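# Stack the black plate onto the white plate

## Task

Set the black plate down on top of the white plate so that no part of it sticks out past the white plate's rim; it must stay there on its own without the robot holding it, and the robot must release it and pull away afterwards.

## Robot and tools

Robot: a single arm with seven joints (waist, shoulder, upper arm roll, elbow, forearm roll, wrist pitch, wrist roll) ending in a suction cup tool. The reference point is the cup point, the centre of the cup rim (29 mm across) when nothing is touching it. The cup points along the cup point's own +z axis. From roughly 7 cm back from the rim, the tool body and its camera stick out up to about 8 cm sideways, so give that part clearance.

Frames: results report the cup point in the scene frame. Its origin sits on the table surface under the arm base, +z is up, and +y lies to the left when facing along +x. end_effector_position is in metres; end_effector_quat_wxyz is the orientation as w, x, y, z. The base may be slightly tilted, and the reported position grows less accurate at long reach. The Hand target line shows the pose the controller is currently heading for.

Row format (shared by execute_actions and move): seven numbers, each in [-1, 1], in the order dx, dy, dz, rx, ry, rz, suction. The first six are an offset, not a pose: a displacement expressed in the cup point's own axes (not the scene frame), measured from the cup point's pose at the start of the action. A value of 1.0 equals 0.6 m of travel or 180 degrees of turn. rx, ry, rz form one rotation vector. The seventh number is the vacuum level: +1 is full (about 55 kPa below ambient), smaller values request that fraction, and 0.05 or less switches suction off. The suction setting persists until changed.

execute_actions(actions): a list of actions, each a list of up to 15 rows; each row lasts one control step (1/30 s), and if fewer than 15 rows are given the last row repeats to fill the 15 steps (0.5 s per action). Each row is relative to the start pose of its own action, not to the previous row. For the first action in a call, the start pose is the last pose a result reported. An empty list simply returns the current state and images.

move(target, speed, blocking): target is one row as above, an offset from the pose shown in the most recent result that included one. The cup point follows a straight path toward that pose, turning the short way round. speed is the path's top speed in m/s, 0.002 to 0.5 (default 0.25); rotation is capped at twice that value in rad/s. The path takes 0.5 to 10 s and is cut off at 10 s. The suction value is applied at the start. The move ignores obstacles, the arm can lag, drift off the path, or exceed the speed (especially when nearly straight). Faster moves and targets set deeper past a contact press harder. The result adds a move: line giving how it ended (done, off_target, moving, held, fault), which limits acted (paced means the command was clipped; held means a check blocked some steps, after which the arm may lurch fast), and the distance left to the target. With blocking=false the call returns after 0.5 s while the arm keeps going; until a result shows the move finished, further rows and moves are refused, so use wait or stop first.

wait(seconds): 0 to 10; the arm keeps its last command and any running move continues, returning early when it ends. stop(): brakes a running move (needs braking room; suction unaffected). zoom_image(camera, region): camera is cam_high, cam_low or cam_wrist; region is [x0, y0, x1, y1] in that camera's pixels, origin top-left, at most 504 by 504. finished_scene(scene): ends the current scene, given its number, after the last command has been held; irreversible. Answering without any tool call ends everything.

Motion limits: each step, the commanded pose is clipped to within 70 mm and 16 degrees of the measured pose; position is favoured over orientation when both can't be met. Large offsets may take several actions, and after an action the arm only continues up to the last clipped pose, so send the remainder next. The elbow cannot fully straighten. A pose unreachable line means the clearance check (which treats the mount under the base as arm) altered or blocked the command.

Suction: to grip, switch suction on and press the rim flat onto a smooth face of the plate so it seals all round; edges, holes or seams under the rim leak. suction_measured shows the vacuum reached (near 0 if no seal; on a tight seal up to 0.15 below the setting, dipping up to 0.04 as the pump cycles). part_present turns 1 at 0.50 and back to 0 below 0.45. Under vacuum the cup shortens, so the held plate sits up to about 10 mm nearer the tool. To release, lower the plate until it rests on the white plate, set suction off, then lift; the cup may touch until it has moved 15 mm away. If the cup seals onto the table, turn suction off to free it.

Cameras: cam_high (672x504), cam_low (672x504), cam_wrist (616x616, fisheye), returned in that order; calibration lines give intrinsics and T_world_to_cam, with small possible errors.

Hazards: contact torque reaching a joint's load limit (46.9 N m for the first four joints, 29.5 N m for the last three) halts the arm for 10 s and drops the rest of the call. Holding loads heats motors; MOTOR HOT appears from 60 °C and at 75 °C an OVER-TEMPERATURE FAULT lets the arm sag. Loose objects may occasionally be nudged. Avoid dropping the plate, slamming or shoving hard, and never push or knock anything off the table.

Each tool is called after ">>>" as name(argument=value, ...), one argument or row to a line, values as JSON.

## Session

>>> execute_actions(
  actions=[],
)

Scene clock: 0.00 s.
end_effector_position=(+0.4518, -0.0063, +0.2200) suction_measured=0.00 part_present=0 end_effector_quat_wxyz=(-0.003, +0.002, +1.000, +0.007)
Joint positions: [-0.056  0.432  0.001  1.655  0.     1.055  3.089]
Joint velocities: [-0.     0.001 -0.     0.     0.    -0.001 -0.   ]
Motor temperatures (°C, as the motors report them): [30 28 28 28 39 42 37]
Hand target: +0.452, -0.006, +0.220; -0.003, +0.002, +1.000, +0.007
camera_calibration (this result's frames):
cam_wrist: T_world_to_cam=[[0.0809388, -0.988162, -0.130324, 0.00184728], [-0.921677, -0.123976, 0.367615, 0.348635], [-0.379421, 0.0903628, -0.920801, 0.475114], [0, 0, 0, 1]] pos_world=[0.501448, 0.00211533, 0.309562]

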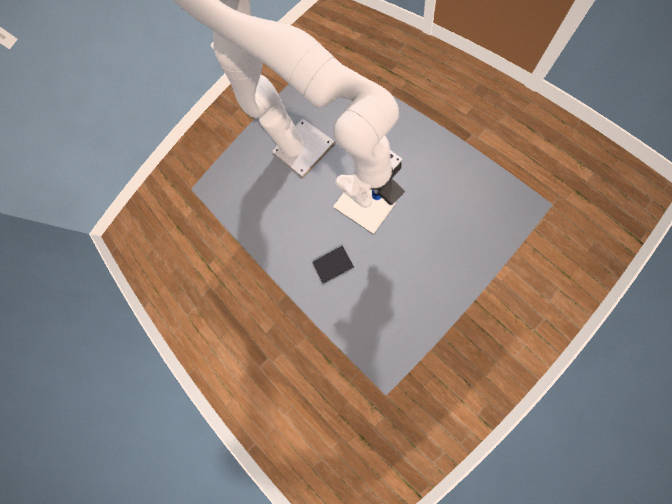

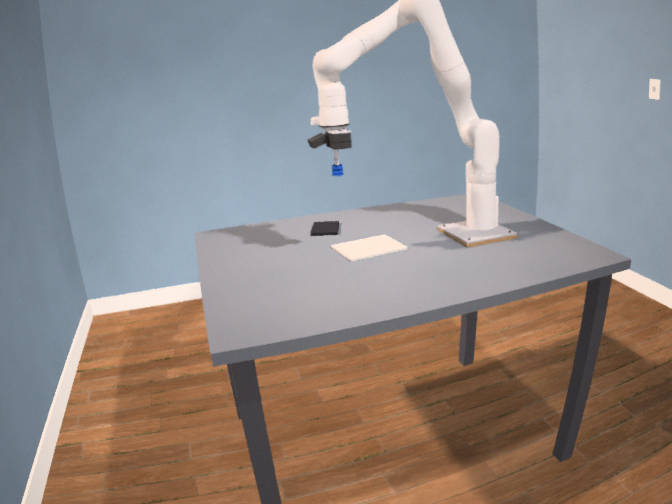

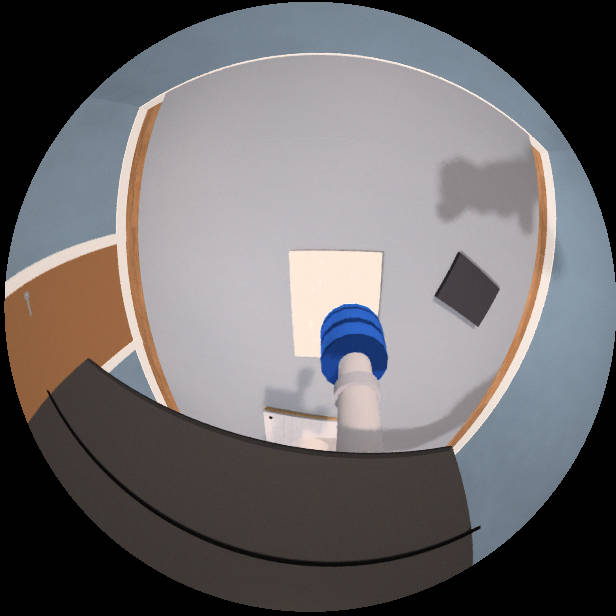

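>>> zoom_image(
  camera="cam_wrist",
  region=[270, 220, 522, 380],
)

Region (270, 220, 522, 380) of cam_wrist's 616x616 image, scaled by 2.000, with more detail than that image has; it fills the top 320 rows of this view, and the rest is white.

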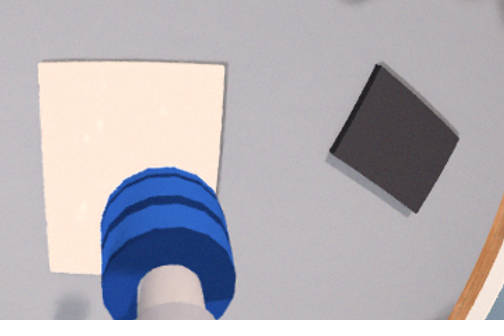

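>>> move(
  target=[0.024,-0.369,0.305,0,0,0,1],
  speed=0.35,
)

>>> move(
  target=[0,0,0.045,0,0,0,1],
  speed=0.04,
)

Scene clock: 11.53 s.
end_effector_position=(+0.4349, -0.2251, +0.0339) suction_measured=0.00 part_present=0 end_effector_quat_wxyz=(-0.003, +0.002, +1.000, +0.007)
Joint positions: [ 0.399  0.793  0.03   1.705 -0.034  0.643  3.593]
Joint velocities: [ 0.003  0.005  0.001 -0.001 -0.001 -0.001  0.001]
Motor temperatures (°C, as the motors report them): [30 28 28 28 39 42 37]
Hand target: +0.435, -0.225, +0.034; -0.003, +0.002, +1.000, +0.007
Off the commanded pose: 0.000 m, 0 deg.
move: done
camera_calibration (this result's frames):
cam_wrist: T_world_to_cam=[[0.0814818, -0.988167, -0.129948, -0.237467], [-0.921625, -0.124339, 0.367624, 0.374219], [-0.379432, 0.0898088, -0.920851, 0.316978], [0, 0, 0, 1]] pos_world=[0.48451, -0.216594, 0.123459]

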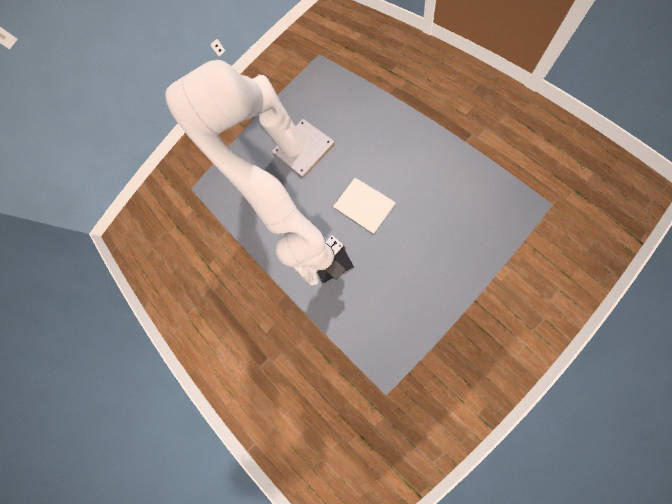

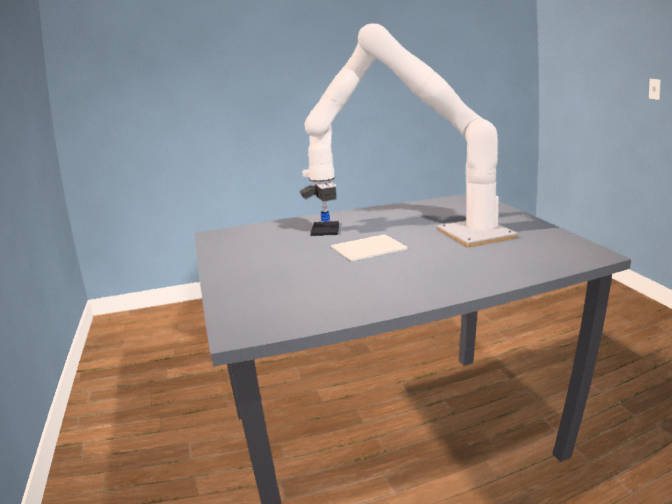

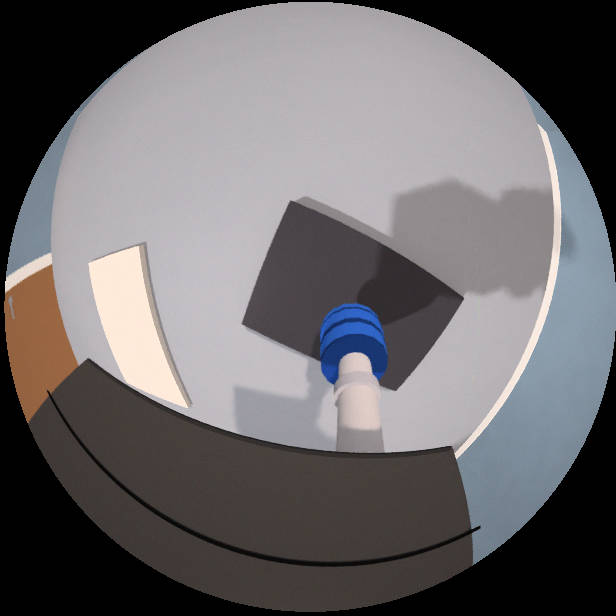

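Scene clock: 12.50 s.
end_effector_position=(+0.4346, -0.2246, +0.0068) suction_measured=0.40 part_present=0 end_effector_quat_wxyz=(-0.003, +0.002, +1.000, +0.007)
Joint positions: [ 0.401  0.846  0.027  1.712 -0.035  0.584  3.594]
Joint velocities: [ 0.     0.004  0.     0.    -0.001  0.     0.   ]
Motor temperatures (°C, as the motors report them): [30 28 28 28 39 42 37]
Hand target: +0.435, -0.225, +0.007; -0.003, +0.002, +1.000, +0.007
Off the commanded pose: 0.000 m, 0 deg.
move: done
camera_calibration (this result's frames):
cam_wrist: T_world_to_cam=[[0.0814903, -0.988143, -0.130127, -0.240508], [-0.921497, -0.124443, 0.367909, 0.383892], [-0.37974, 0.0899304, -0.920712, 0.29204], [0, 0, 0, 1]] pos_world=[0.484254, -0.216147, 0.0963514]

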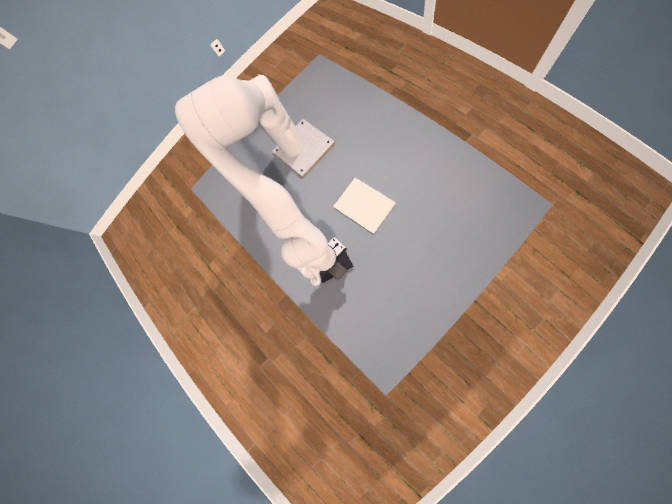

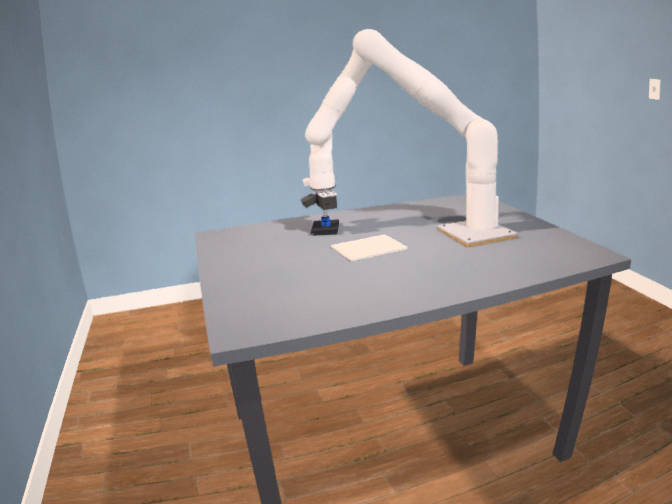

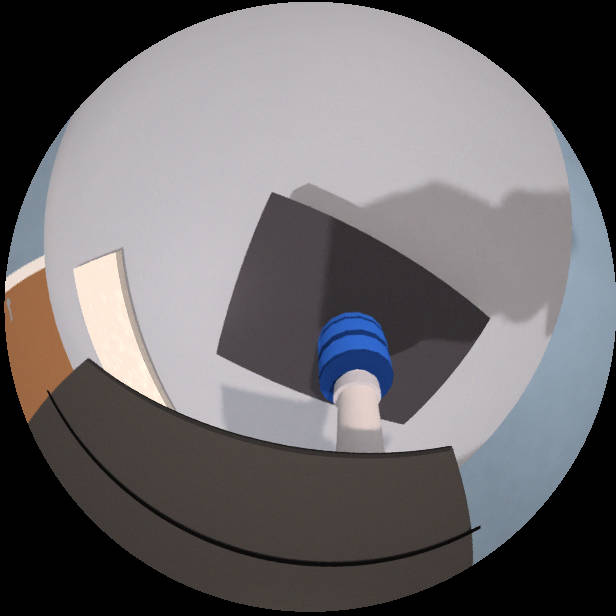

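>>> execute_actions(
  actions=[
    [[0,0,-0.005,0,0,0,1],[0,0,-0.01,0,0,0,1],[0,0,-0.017,0,0,0,1],[0,0,-0.025,0,0,0,1],[0,0,-0.033,0,0,0,1],[0,0,-0.04,0,0,0,1],[0,0,-0.045,0,0,0,1],[0,0,-0.05,0,0,0,1]],
  ],
)

>>> move(
  target=[0.096,0.363,0,0,0,0.355,1],
  speed=0.4,
)

>>> move(
  target=[0,0,0.03,0,0,0,1],
  speed=0.05,
)

Scene clock: 15.90 s.
end_effector_position=(+0.4345, -0.2250, +0.0361) suction_measured=0.98 part_present=1 end_effector_quat_wxyz=(-0.004, +0.002, +1.000, +0.007)
Joint positions: [ 0.399  0.789  0.03   1.705 -0.034  0.649  3.593]
Joint velocities: [-0.001 -0.013  0.001 -0.002  0.     0.01   0.   ]
Motor temperatures (°C, as the motors report them): [30 28 28 28 39 42 37]
Hand target: +0.435, -0.225, +0.037; -0.003, +0.002, +1.000, +0.007
Off the commanded pose: 0.001 m, 0 deg.
camera_calibration (this result's frames):
cam_wrist: T_world_to_cam=[[0.0812785, -0.988101, -0.130575, -0.236925], [-0.921178, -0.124495, 0.368689, 0.37283], [-0.380558, 0.0903169, -0.920336, 0.319418], [0, 0, 0, 1]] pos_world=[0.484256, -0.216539, 0.125577]

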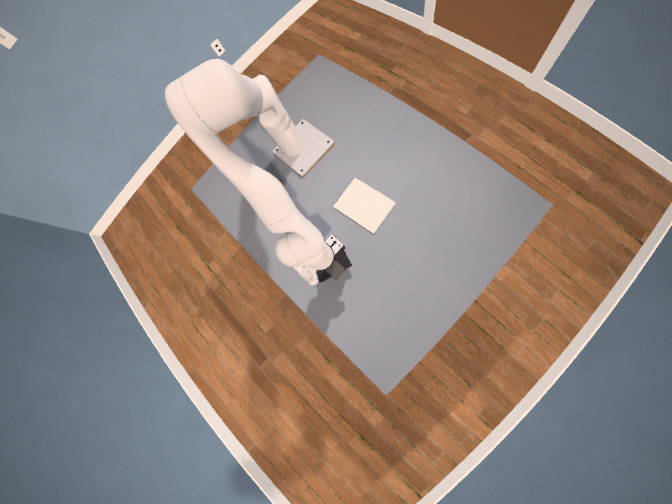

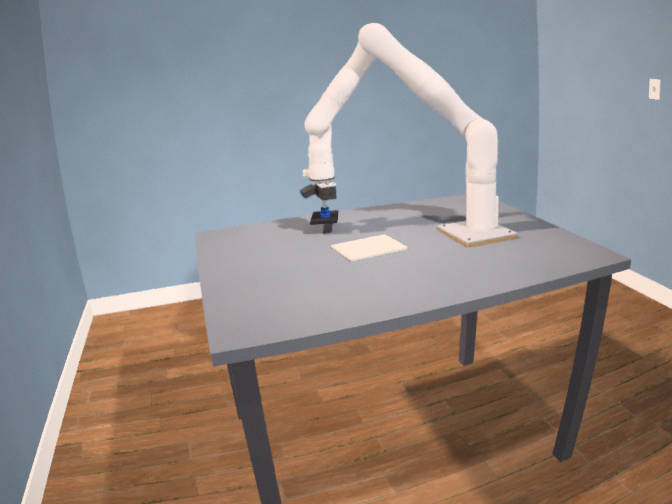

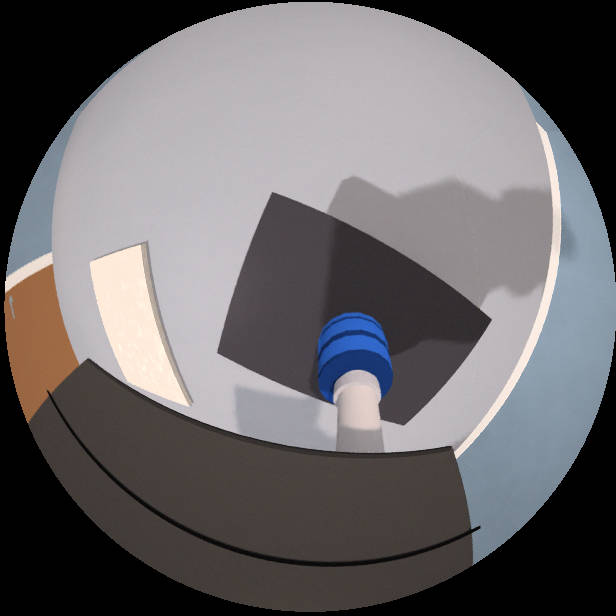

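Scene clock: 17.83 s.
end_effector_position=(+0.3786, -0.0070, +0.0397) suction_measured=0.98 part_present=1 end_effector_quat_wxyz=(-0.007, +0.532, +0.847, +0.005)
Joint positions: [-0.28   0.675  0.315  2.097 -0.476  0.438  2.434]
Joint velocities: [-0.02   0.001  0.001 -0.001  0.007 -0.001 -0.01 ]
Motor temperatures (°C, as the motors report them): [30 28 28 28 39 42 37]
Hand target: +0.379, -0.006, +0.040; -0.007, +0.531, +0.847, +0.005
Off the commanded pose: 0.001 m, 0 deg.
move: done
camera_calibration (this result's frames):
cam_wrist: T_world_to_cam=[[-0.854267, -0.506258, -0.11803, 0.340556], [-0.509964, 0.772119, 0.379169, 0.19733], [-0.100825, 0.384102, -0.917769, 0.177813], [0, 0, 0, 1]] pos_world=[0.409485, -0.0482514, 0.128565]

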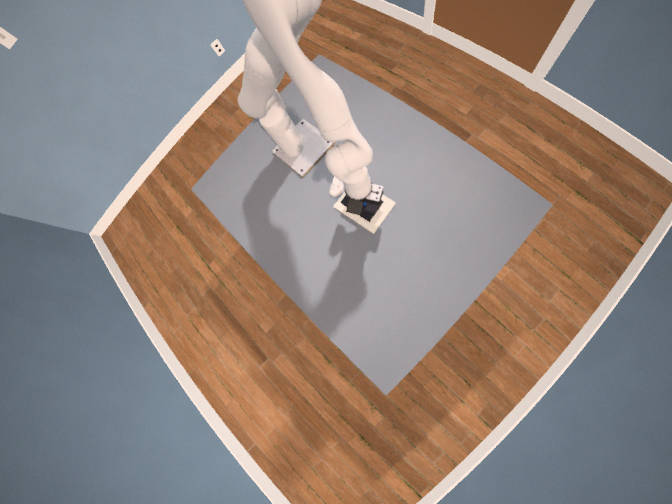

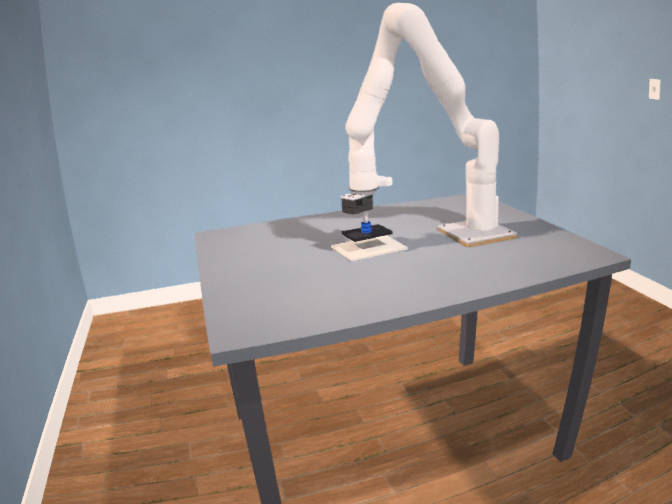

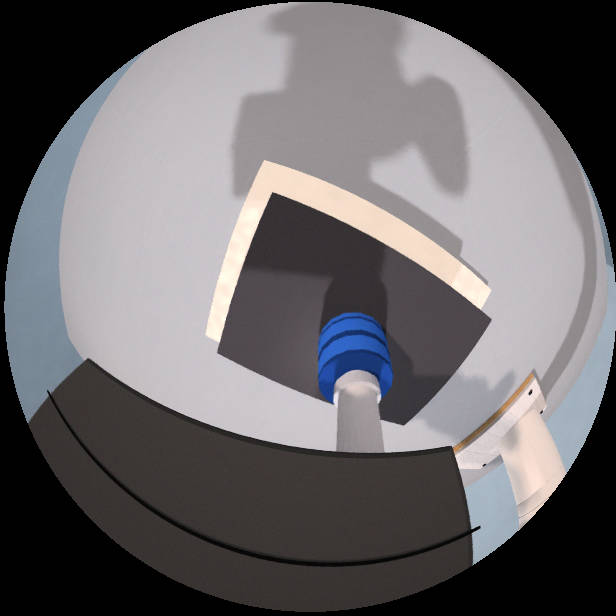

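Scene clock: 18.60 s.
end_effector_position=(+0.3786, -0.0066, +0.0218) suction_measured=0.98 part_present=1 end_effector_quat_wxyz=(-0.007, +0.531, +0.847, +0.005)
Joint positions: [-0.253  0.716  0.277  2.102 -0.5    0.386  2.455]
Joint velocities: [ 0.004  0.005 -0.001  0.002 -0.001 -0.003  0.001]
Motor temperatures (°C, as the motors report them): [30 28 28 28 39 42 37]
Hand target: +0.379, -0.007, +0.022; -0.007, +0.532, +0.847, +0.005
Off the commanded pose: 0.000 m, 0 deg.
move: done
camera_calibration (this result's frames):
cam_wrist: T_world_to_cam=[[-0.854073, -0.506498, -0.118399, 0.338589], [-0.510329, 0.771916, 0.379091, 0.203898], [-0.100615, 0.384194, -0.917754, 0.161182], [0, 0, 0, 1]] pos_world=[0.409453, -0.0478226, 0.110718]

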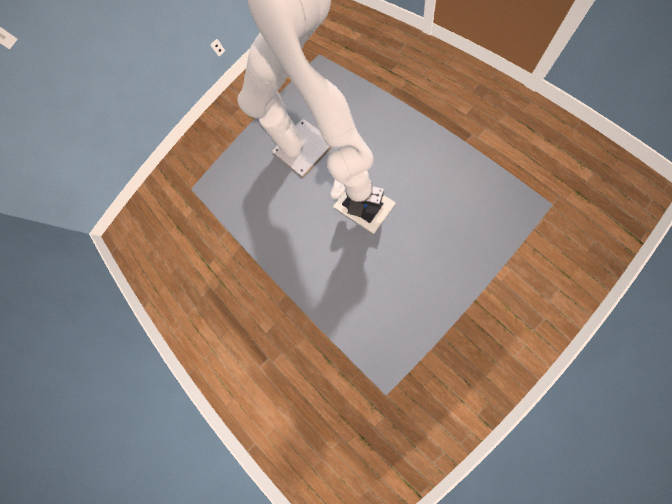

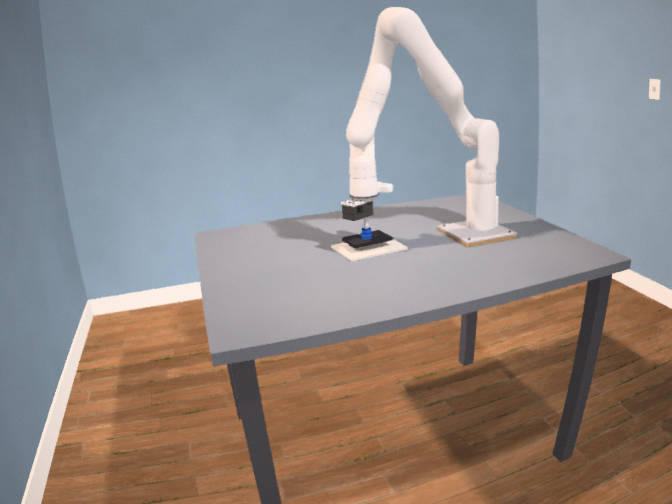

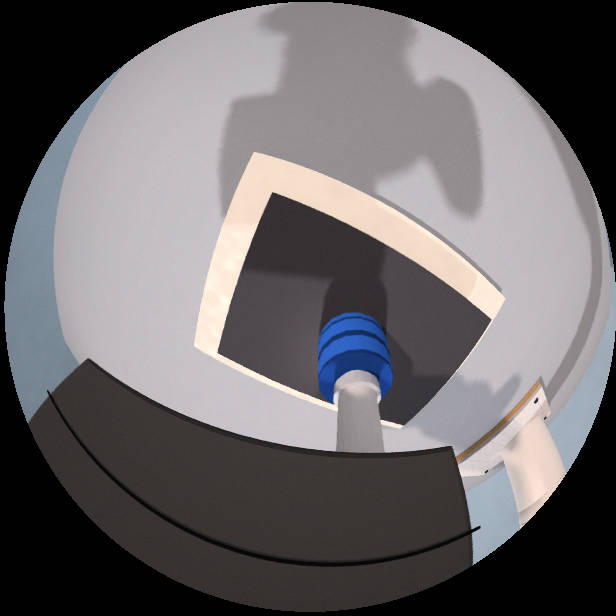

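>>> move(
  target=[0,0,0.018,0,0,0,1],
  speed=0.03,
)

>>> execute_actions(
  actions=[
    [[0,0,0,0,0,0,0]],
  ],
)

>>> move(
  target=[0,0,-0.15,0,0,0,0],
)

Scene clock: 22.10 s.
end_effector_position=(+0.3786, -0.0062, +0.0112) suction_measured=0.98 part_present=1 end_effector_quat_wxyz=(-0.007, +0.531, +0.847, +0.005)
Joint positions: [-0.236  0.741  0.254  2.103 -0.512  0.355  2.466]
Joint velocities: [ 0.004  0.005 -0.002 -0.    -0.002 -0.002  0.002]
Motor temperatures (°C, as the motors report them): [30 29 28 28 39 42 37]
Hand target: +0.379, -0.006, +0.011; -0.007, +0.531, +0.847, +0.005
Off the commanded pose: 0.000 m, 0 deg.
move: done
camera_calibration (this result's frames):
cam_wrist: T_world_to_cam=[[-0.853898, -0.506719, -0.11872, 0.337447], [-0.510658, 0.771734, 0.379019, 0.207824], [-0.100436, 0.384269, -0.917742, 0.151253], [0, 0, 0, 1]] pos_world=[0.409464, -0.0475156, 0.100103]

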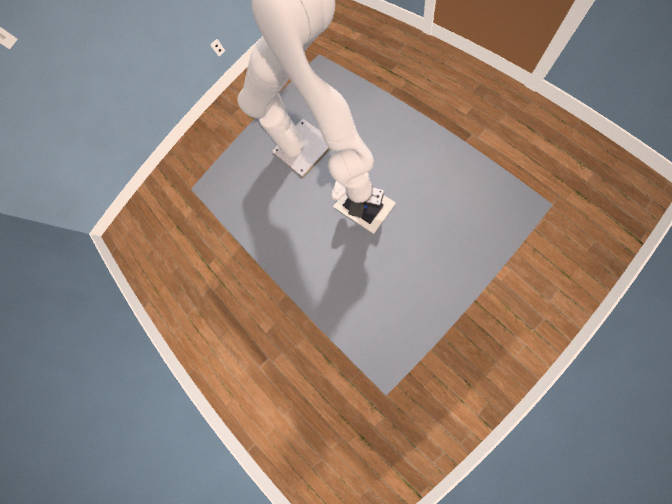

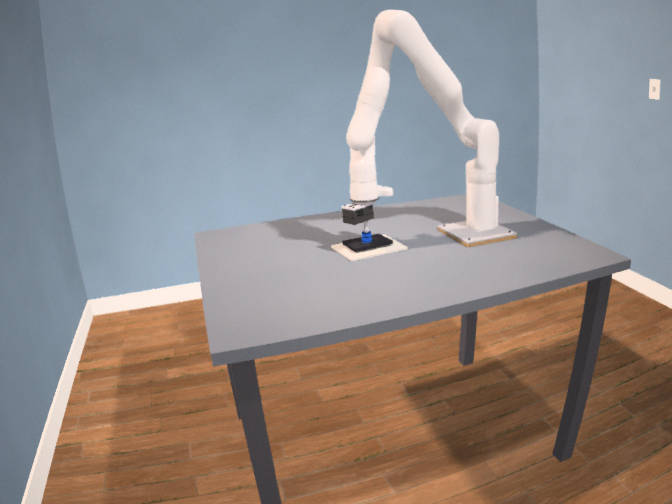

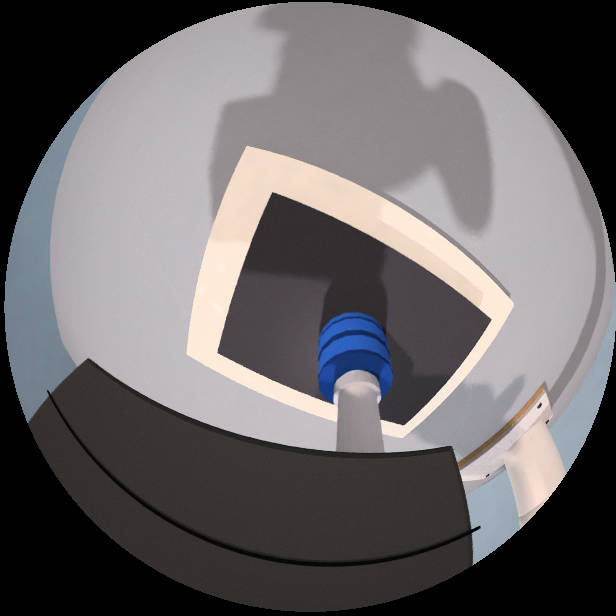

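Scene clock: 22.60 s.
end_effector_position=(+0.3789, -0.0061, +0.0116) suction_measured=0.00 part_present=0 end_effector_quat_wxyz=(-0.006, +0.531, +0.847, +0.005)
Joint positions: [-0.237  0.74   0.254  2.103 -0.512  0.355  2.467]
Joint velocities: [ 0.    -0.001 -0.     0.    -0.    -0.002  0.   ]
Motor temperatures (°C, as the motors report them): [30 29 28 28 39 42 37]
Hand target: +0.379, -0.006, +0.011; -0.007, +0.531, +0.847, +0.005
Off the commanded pose: 0.001 m, 0 deg.
camera_calibration (this result's frames):
cam_wrist: T_world_to_cam=[[-0.853767, -0.506717, -0.11966, 0.337739], [-0.511033, 0.77158, 0.378827, 0.207846], [-0.0996305, 0.38458, -0.917699, 0.15133], [0, 0, 0, 1]] pos_world=[0.409644, -0.0474301, 0.100551]

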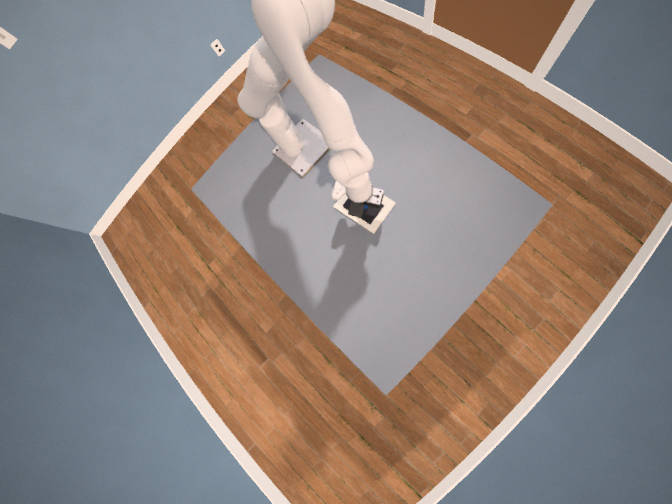

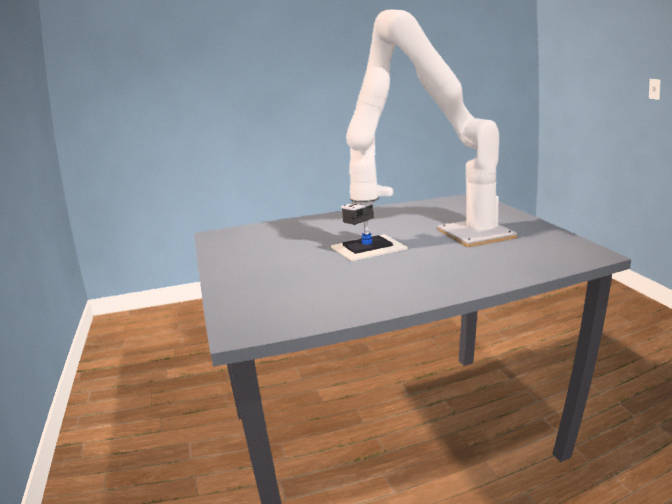

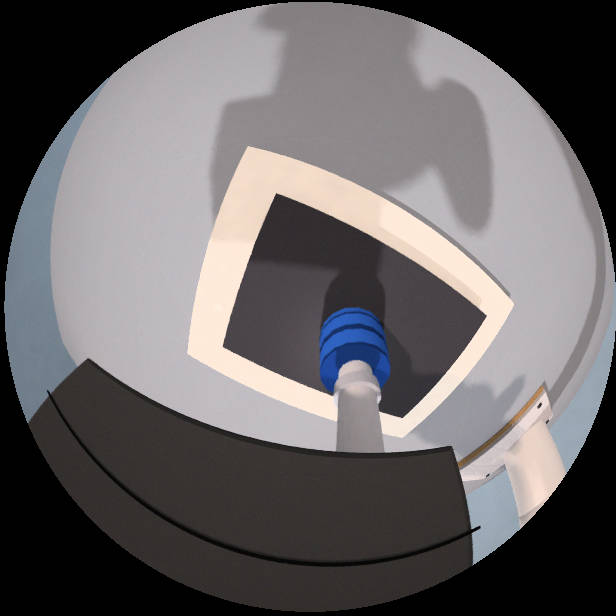

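Scene clock: 23.57 s.
end_effector_position=(+0.3792, -0.0078, +0.1016) suction_measured=0.00 part_present=0 end_effector_quat_wxyz=(-0.006, +0.531, +0.847, +0.005)
Joint positions: [-0.36   0.536  0.42   2.059 -0.37   0.617  2.342]
Joint velocities: [-0.003 -0.002  0.001 -0.     0.003  0.    -0.001]
Motor temperatures (°C, as the motors report them): [30 29 28 28 39 42 37]
Hand target: +0.379, -0.008, +0.102; -0.006, +0.531, +0.847, +0.005
Off the commanded pose: 0.000 m, 0 deg.
move: done
camera_calibration (this result's frames):
cam_wrist: T_world_to_cam=[[-0.854033, -0.506402, -0.1191, 0.347985], [-0.510542, 0.771934, 0.378768, 0.17503], [-0.0998716, 0.384286, -0.917796, 0.234692], [0, 0, 0, 1]] pos_world=[0.40999, -0.04908, 0.190549]

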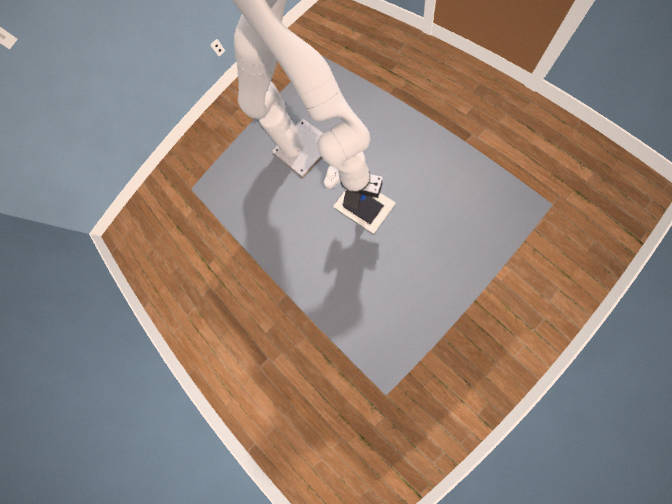

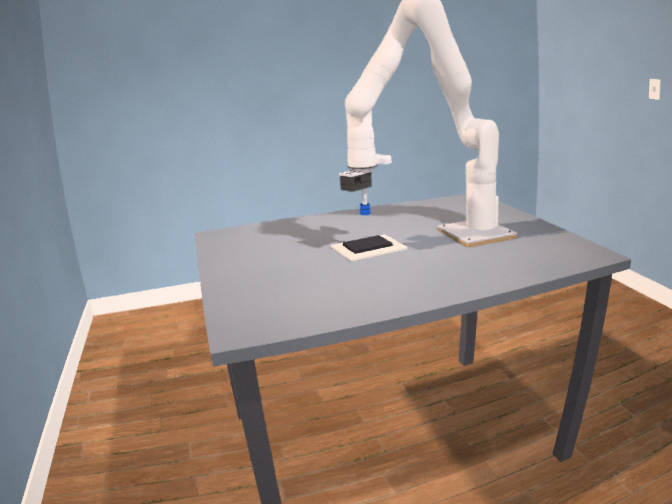

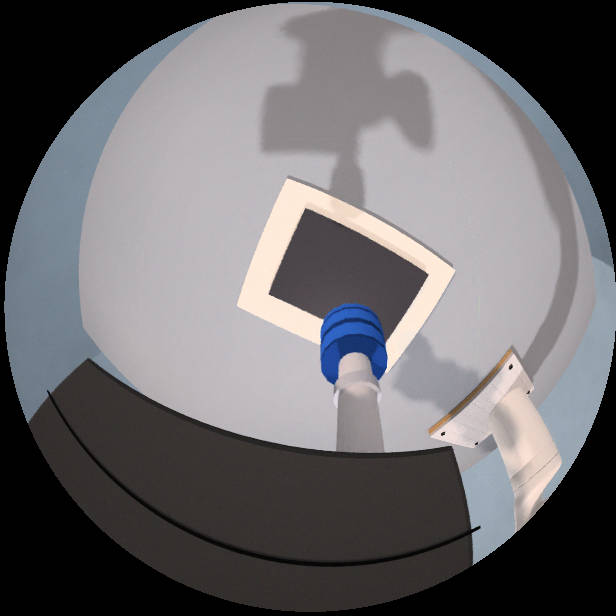

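>>> finished_scene(
  scene=2,
)

The scene is finished: the task was done.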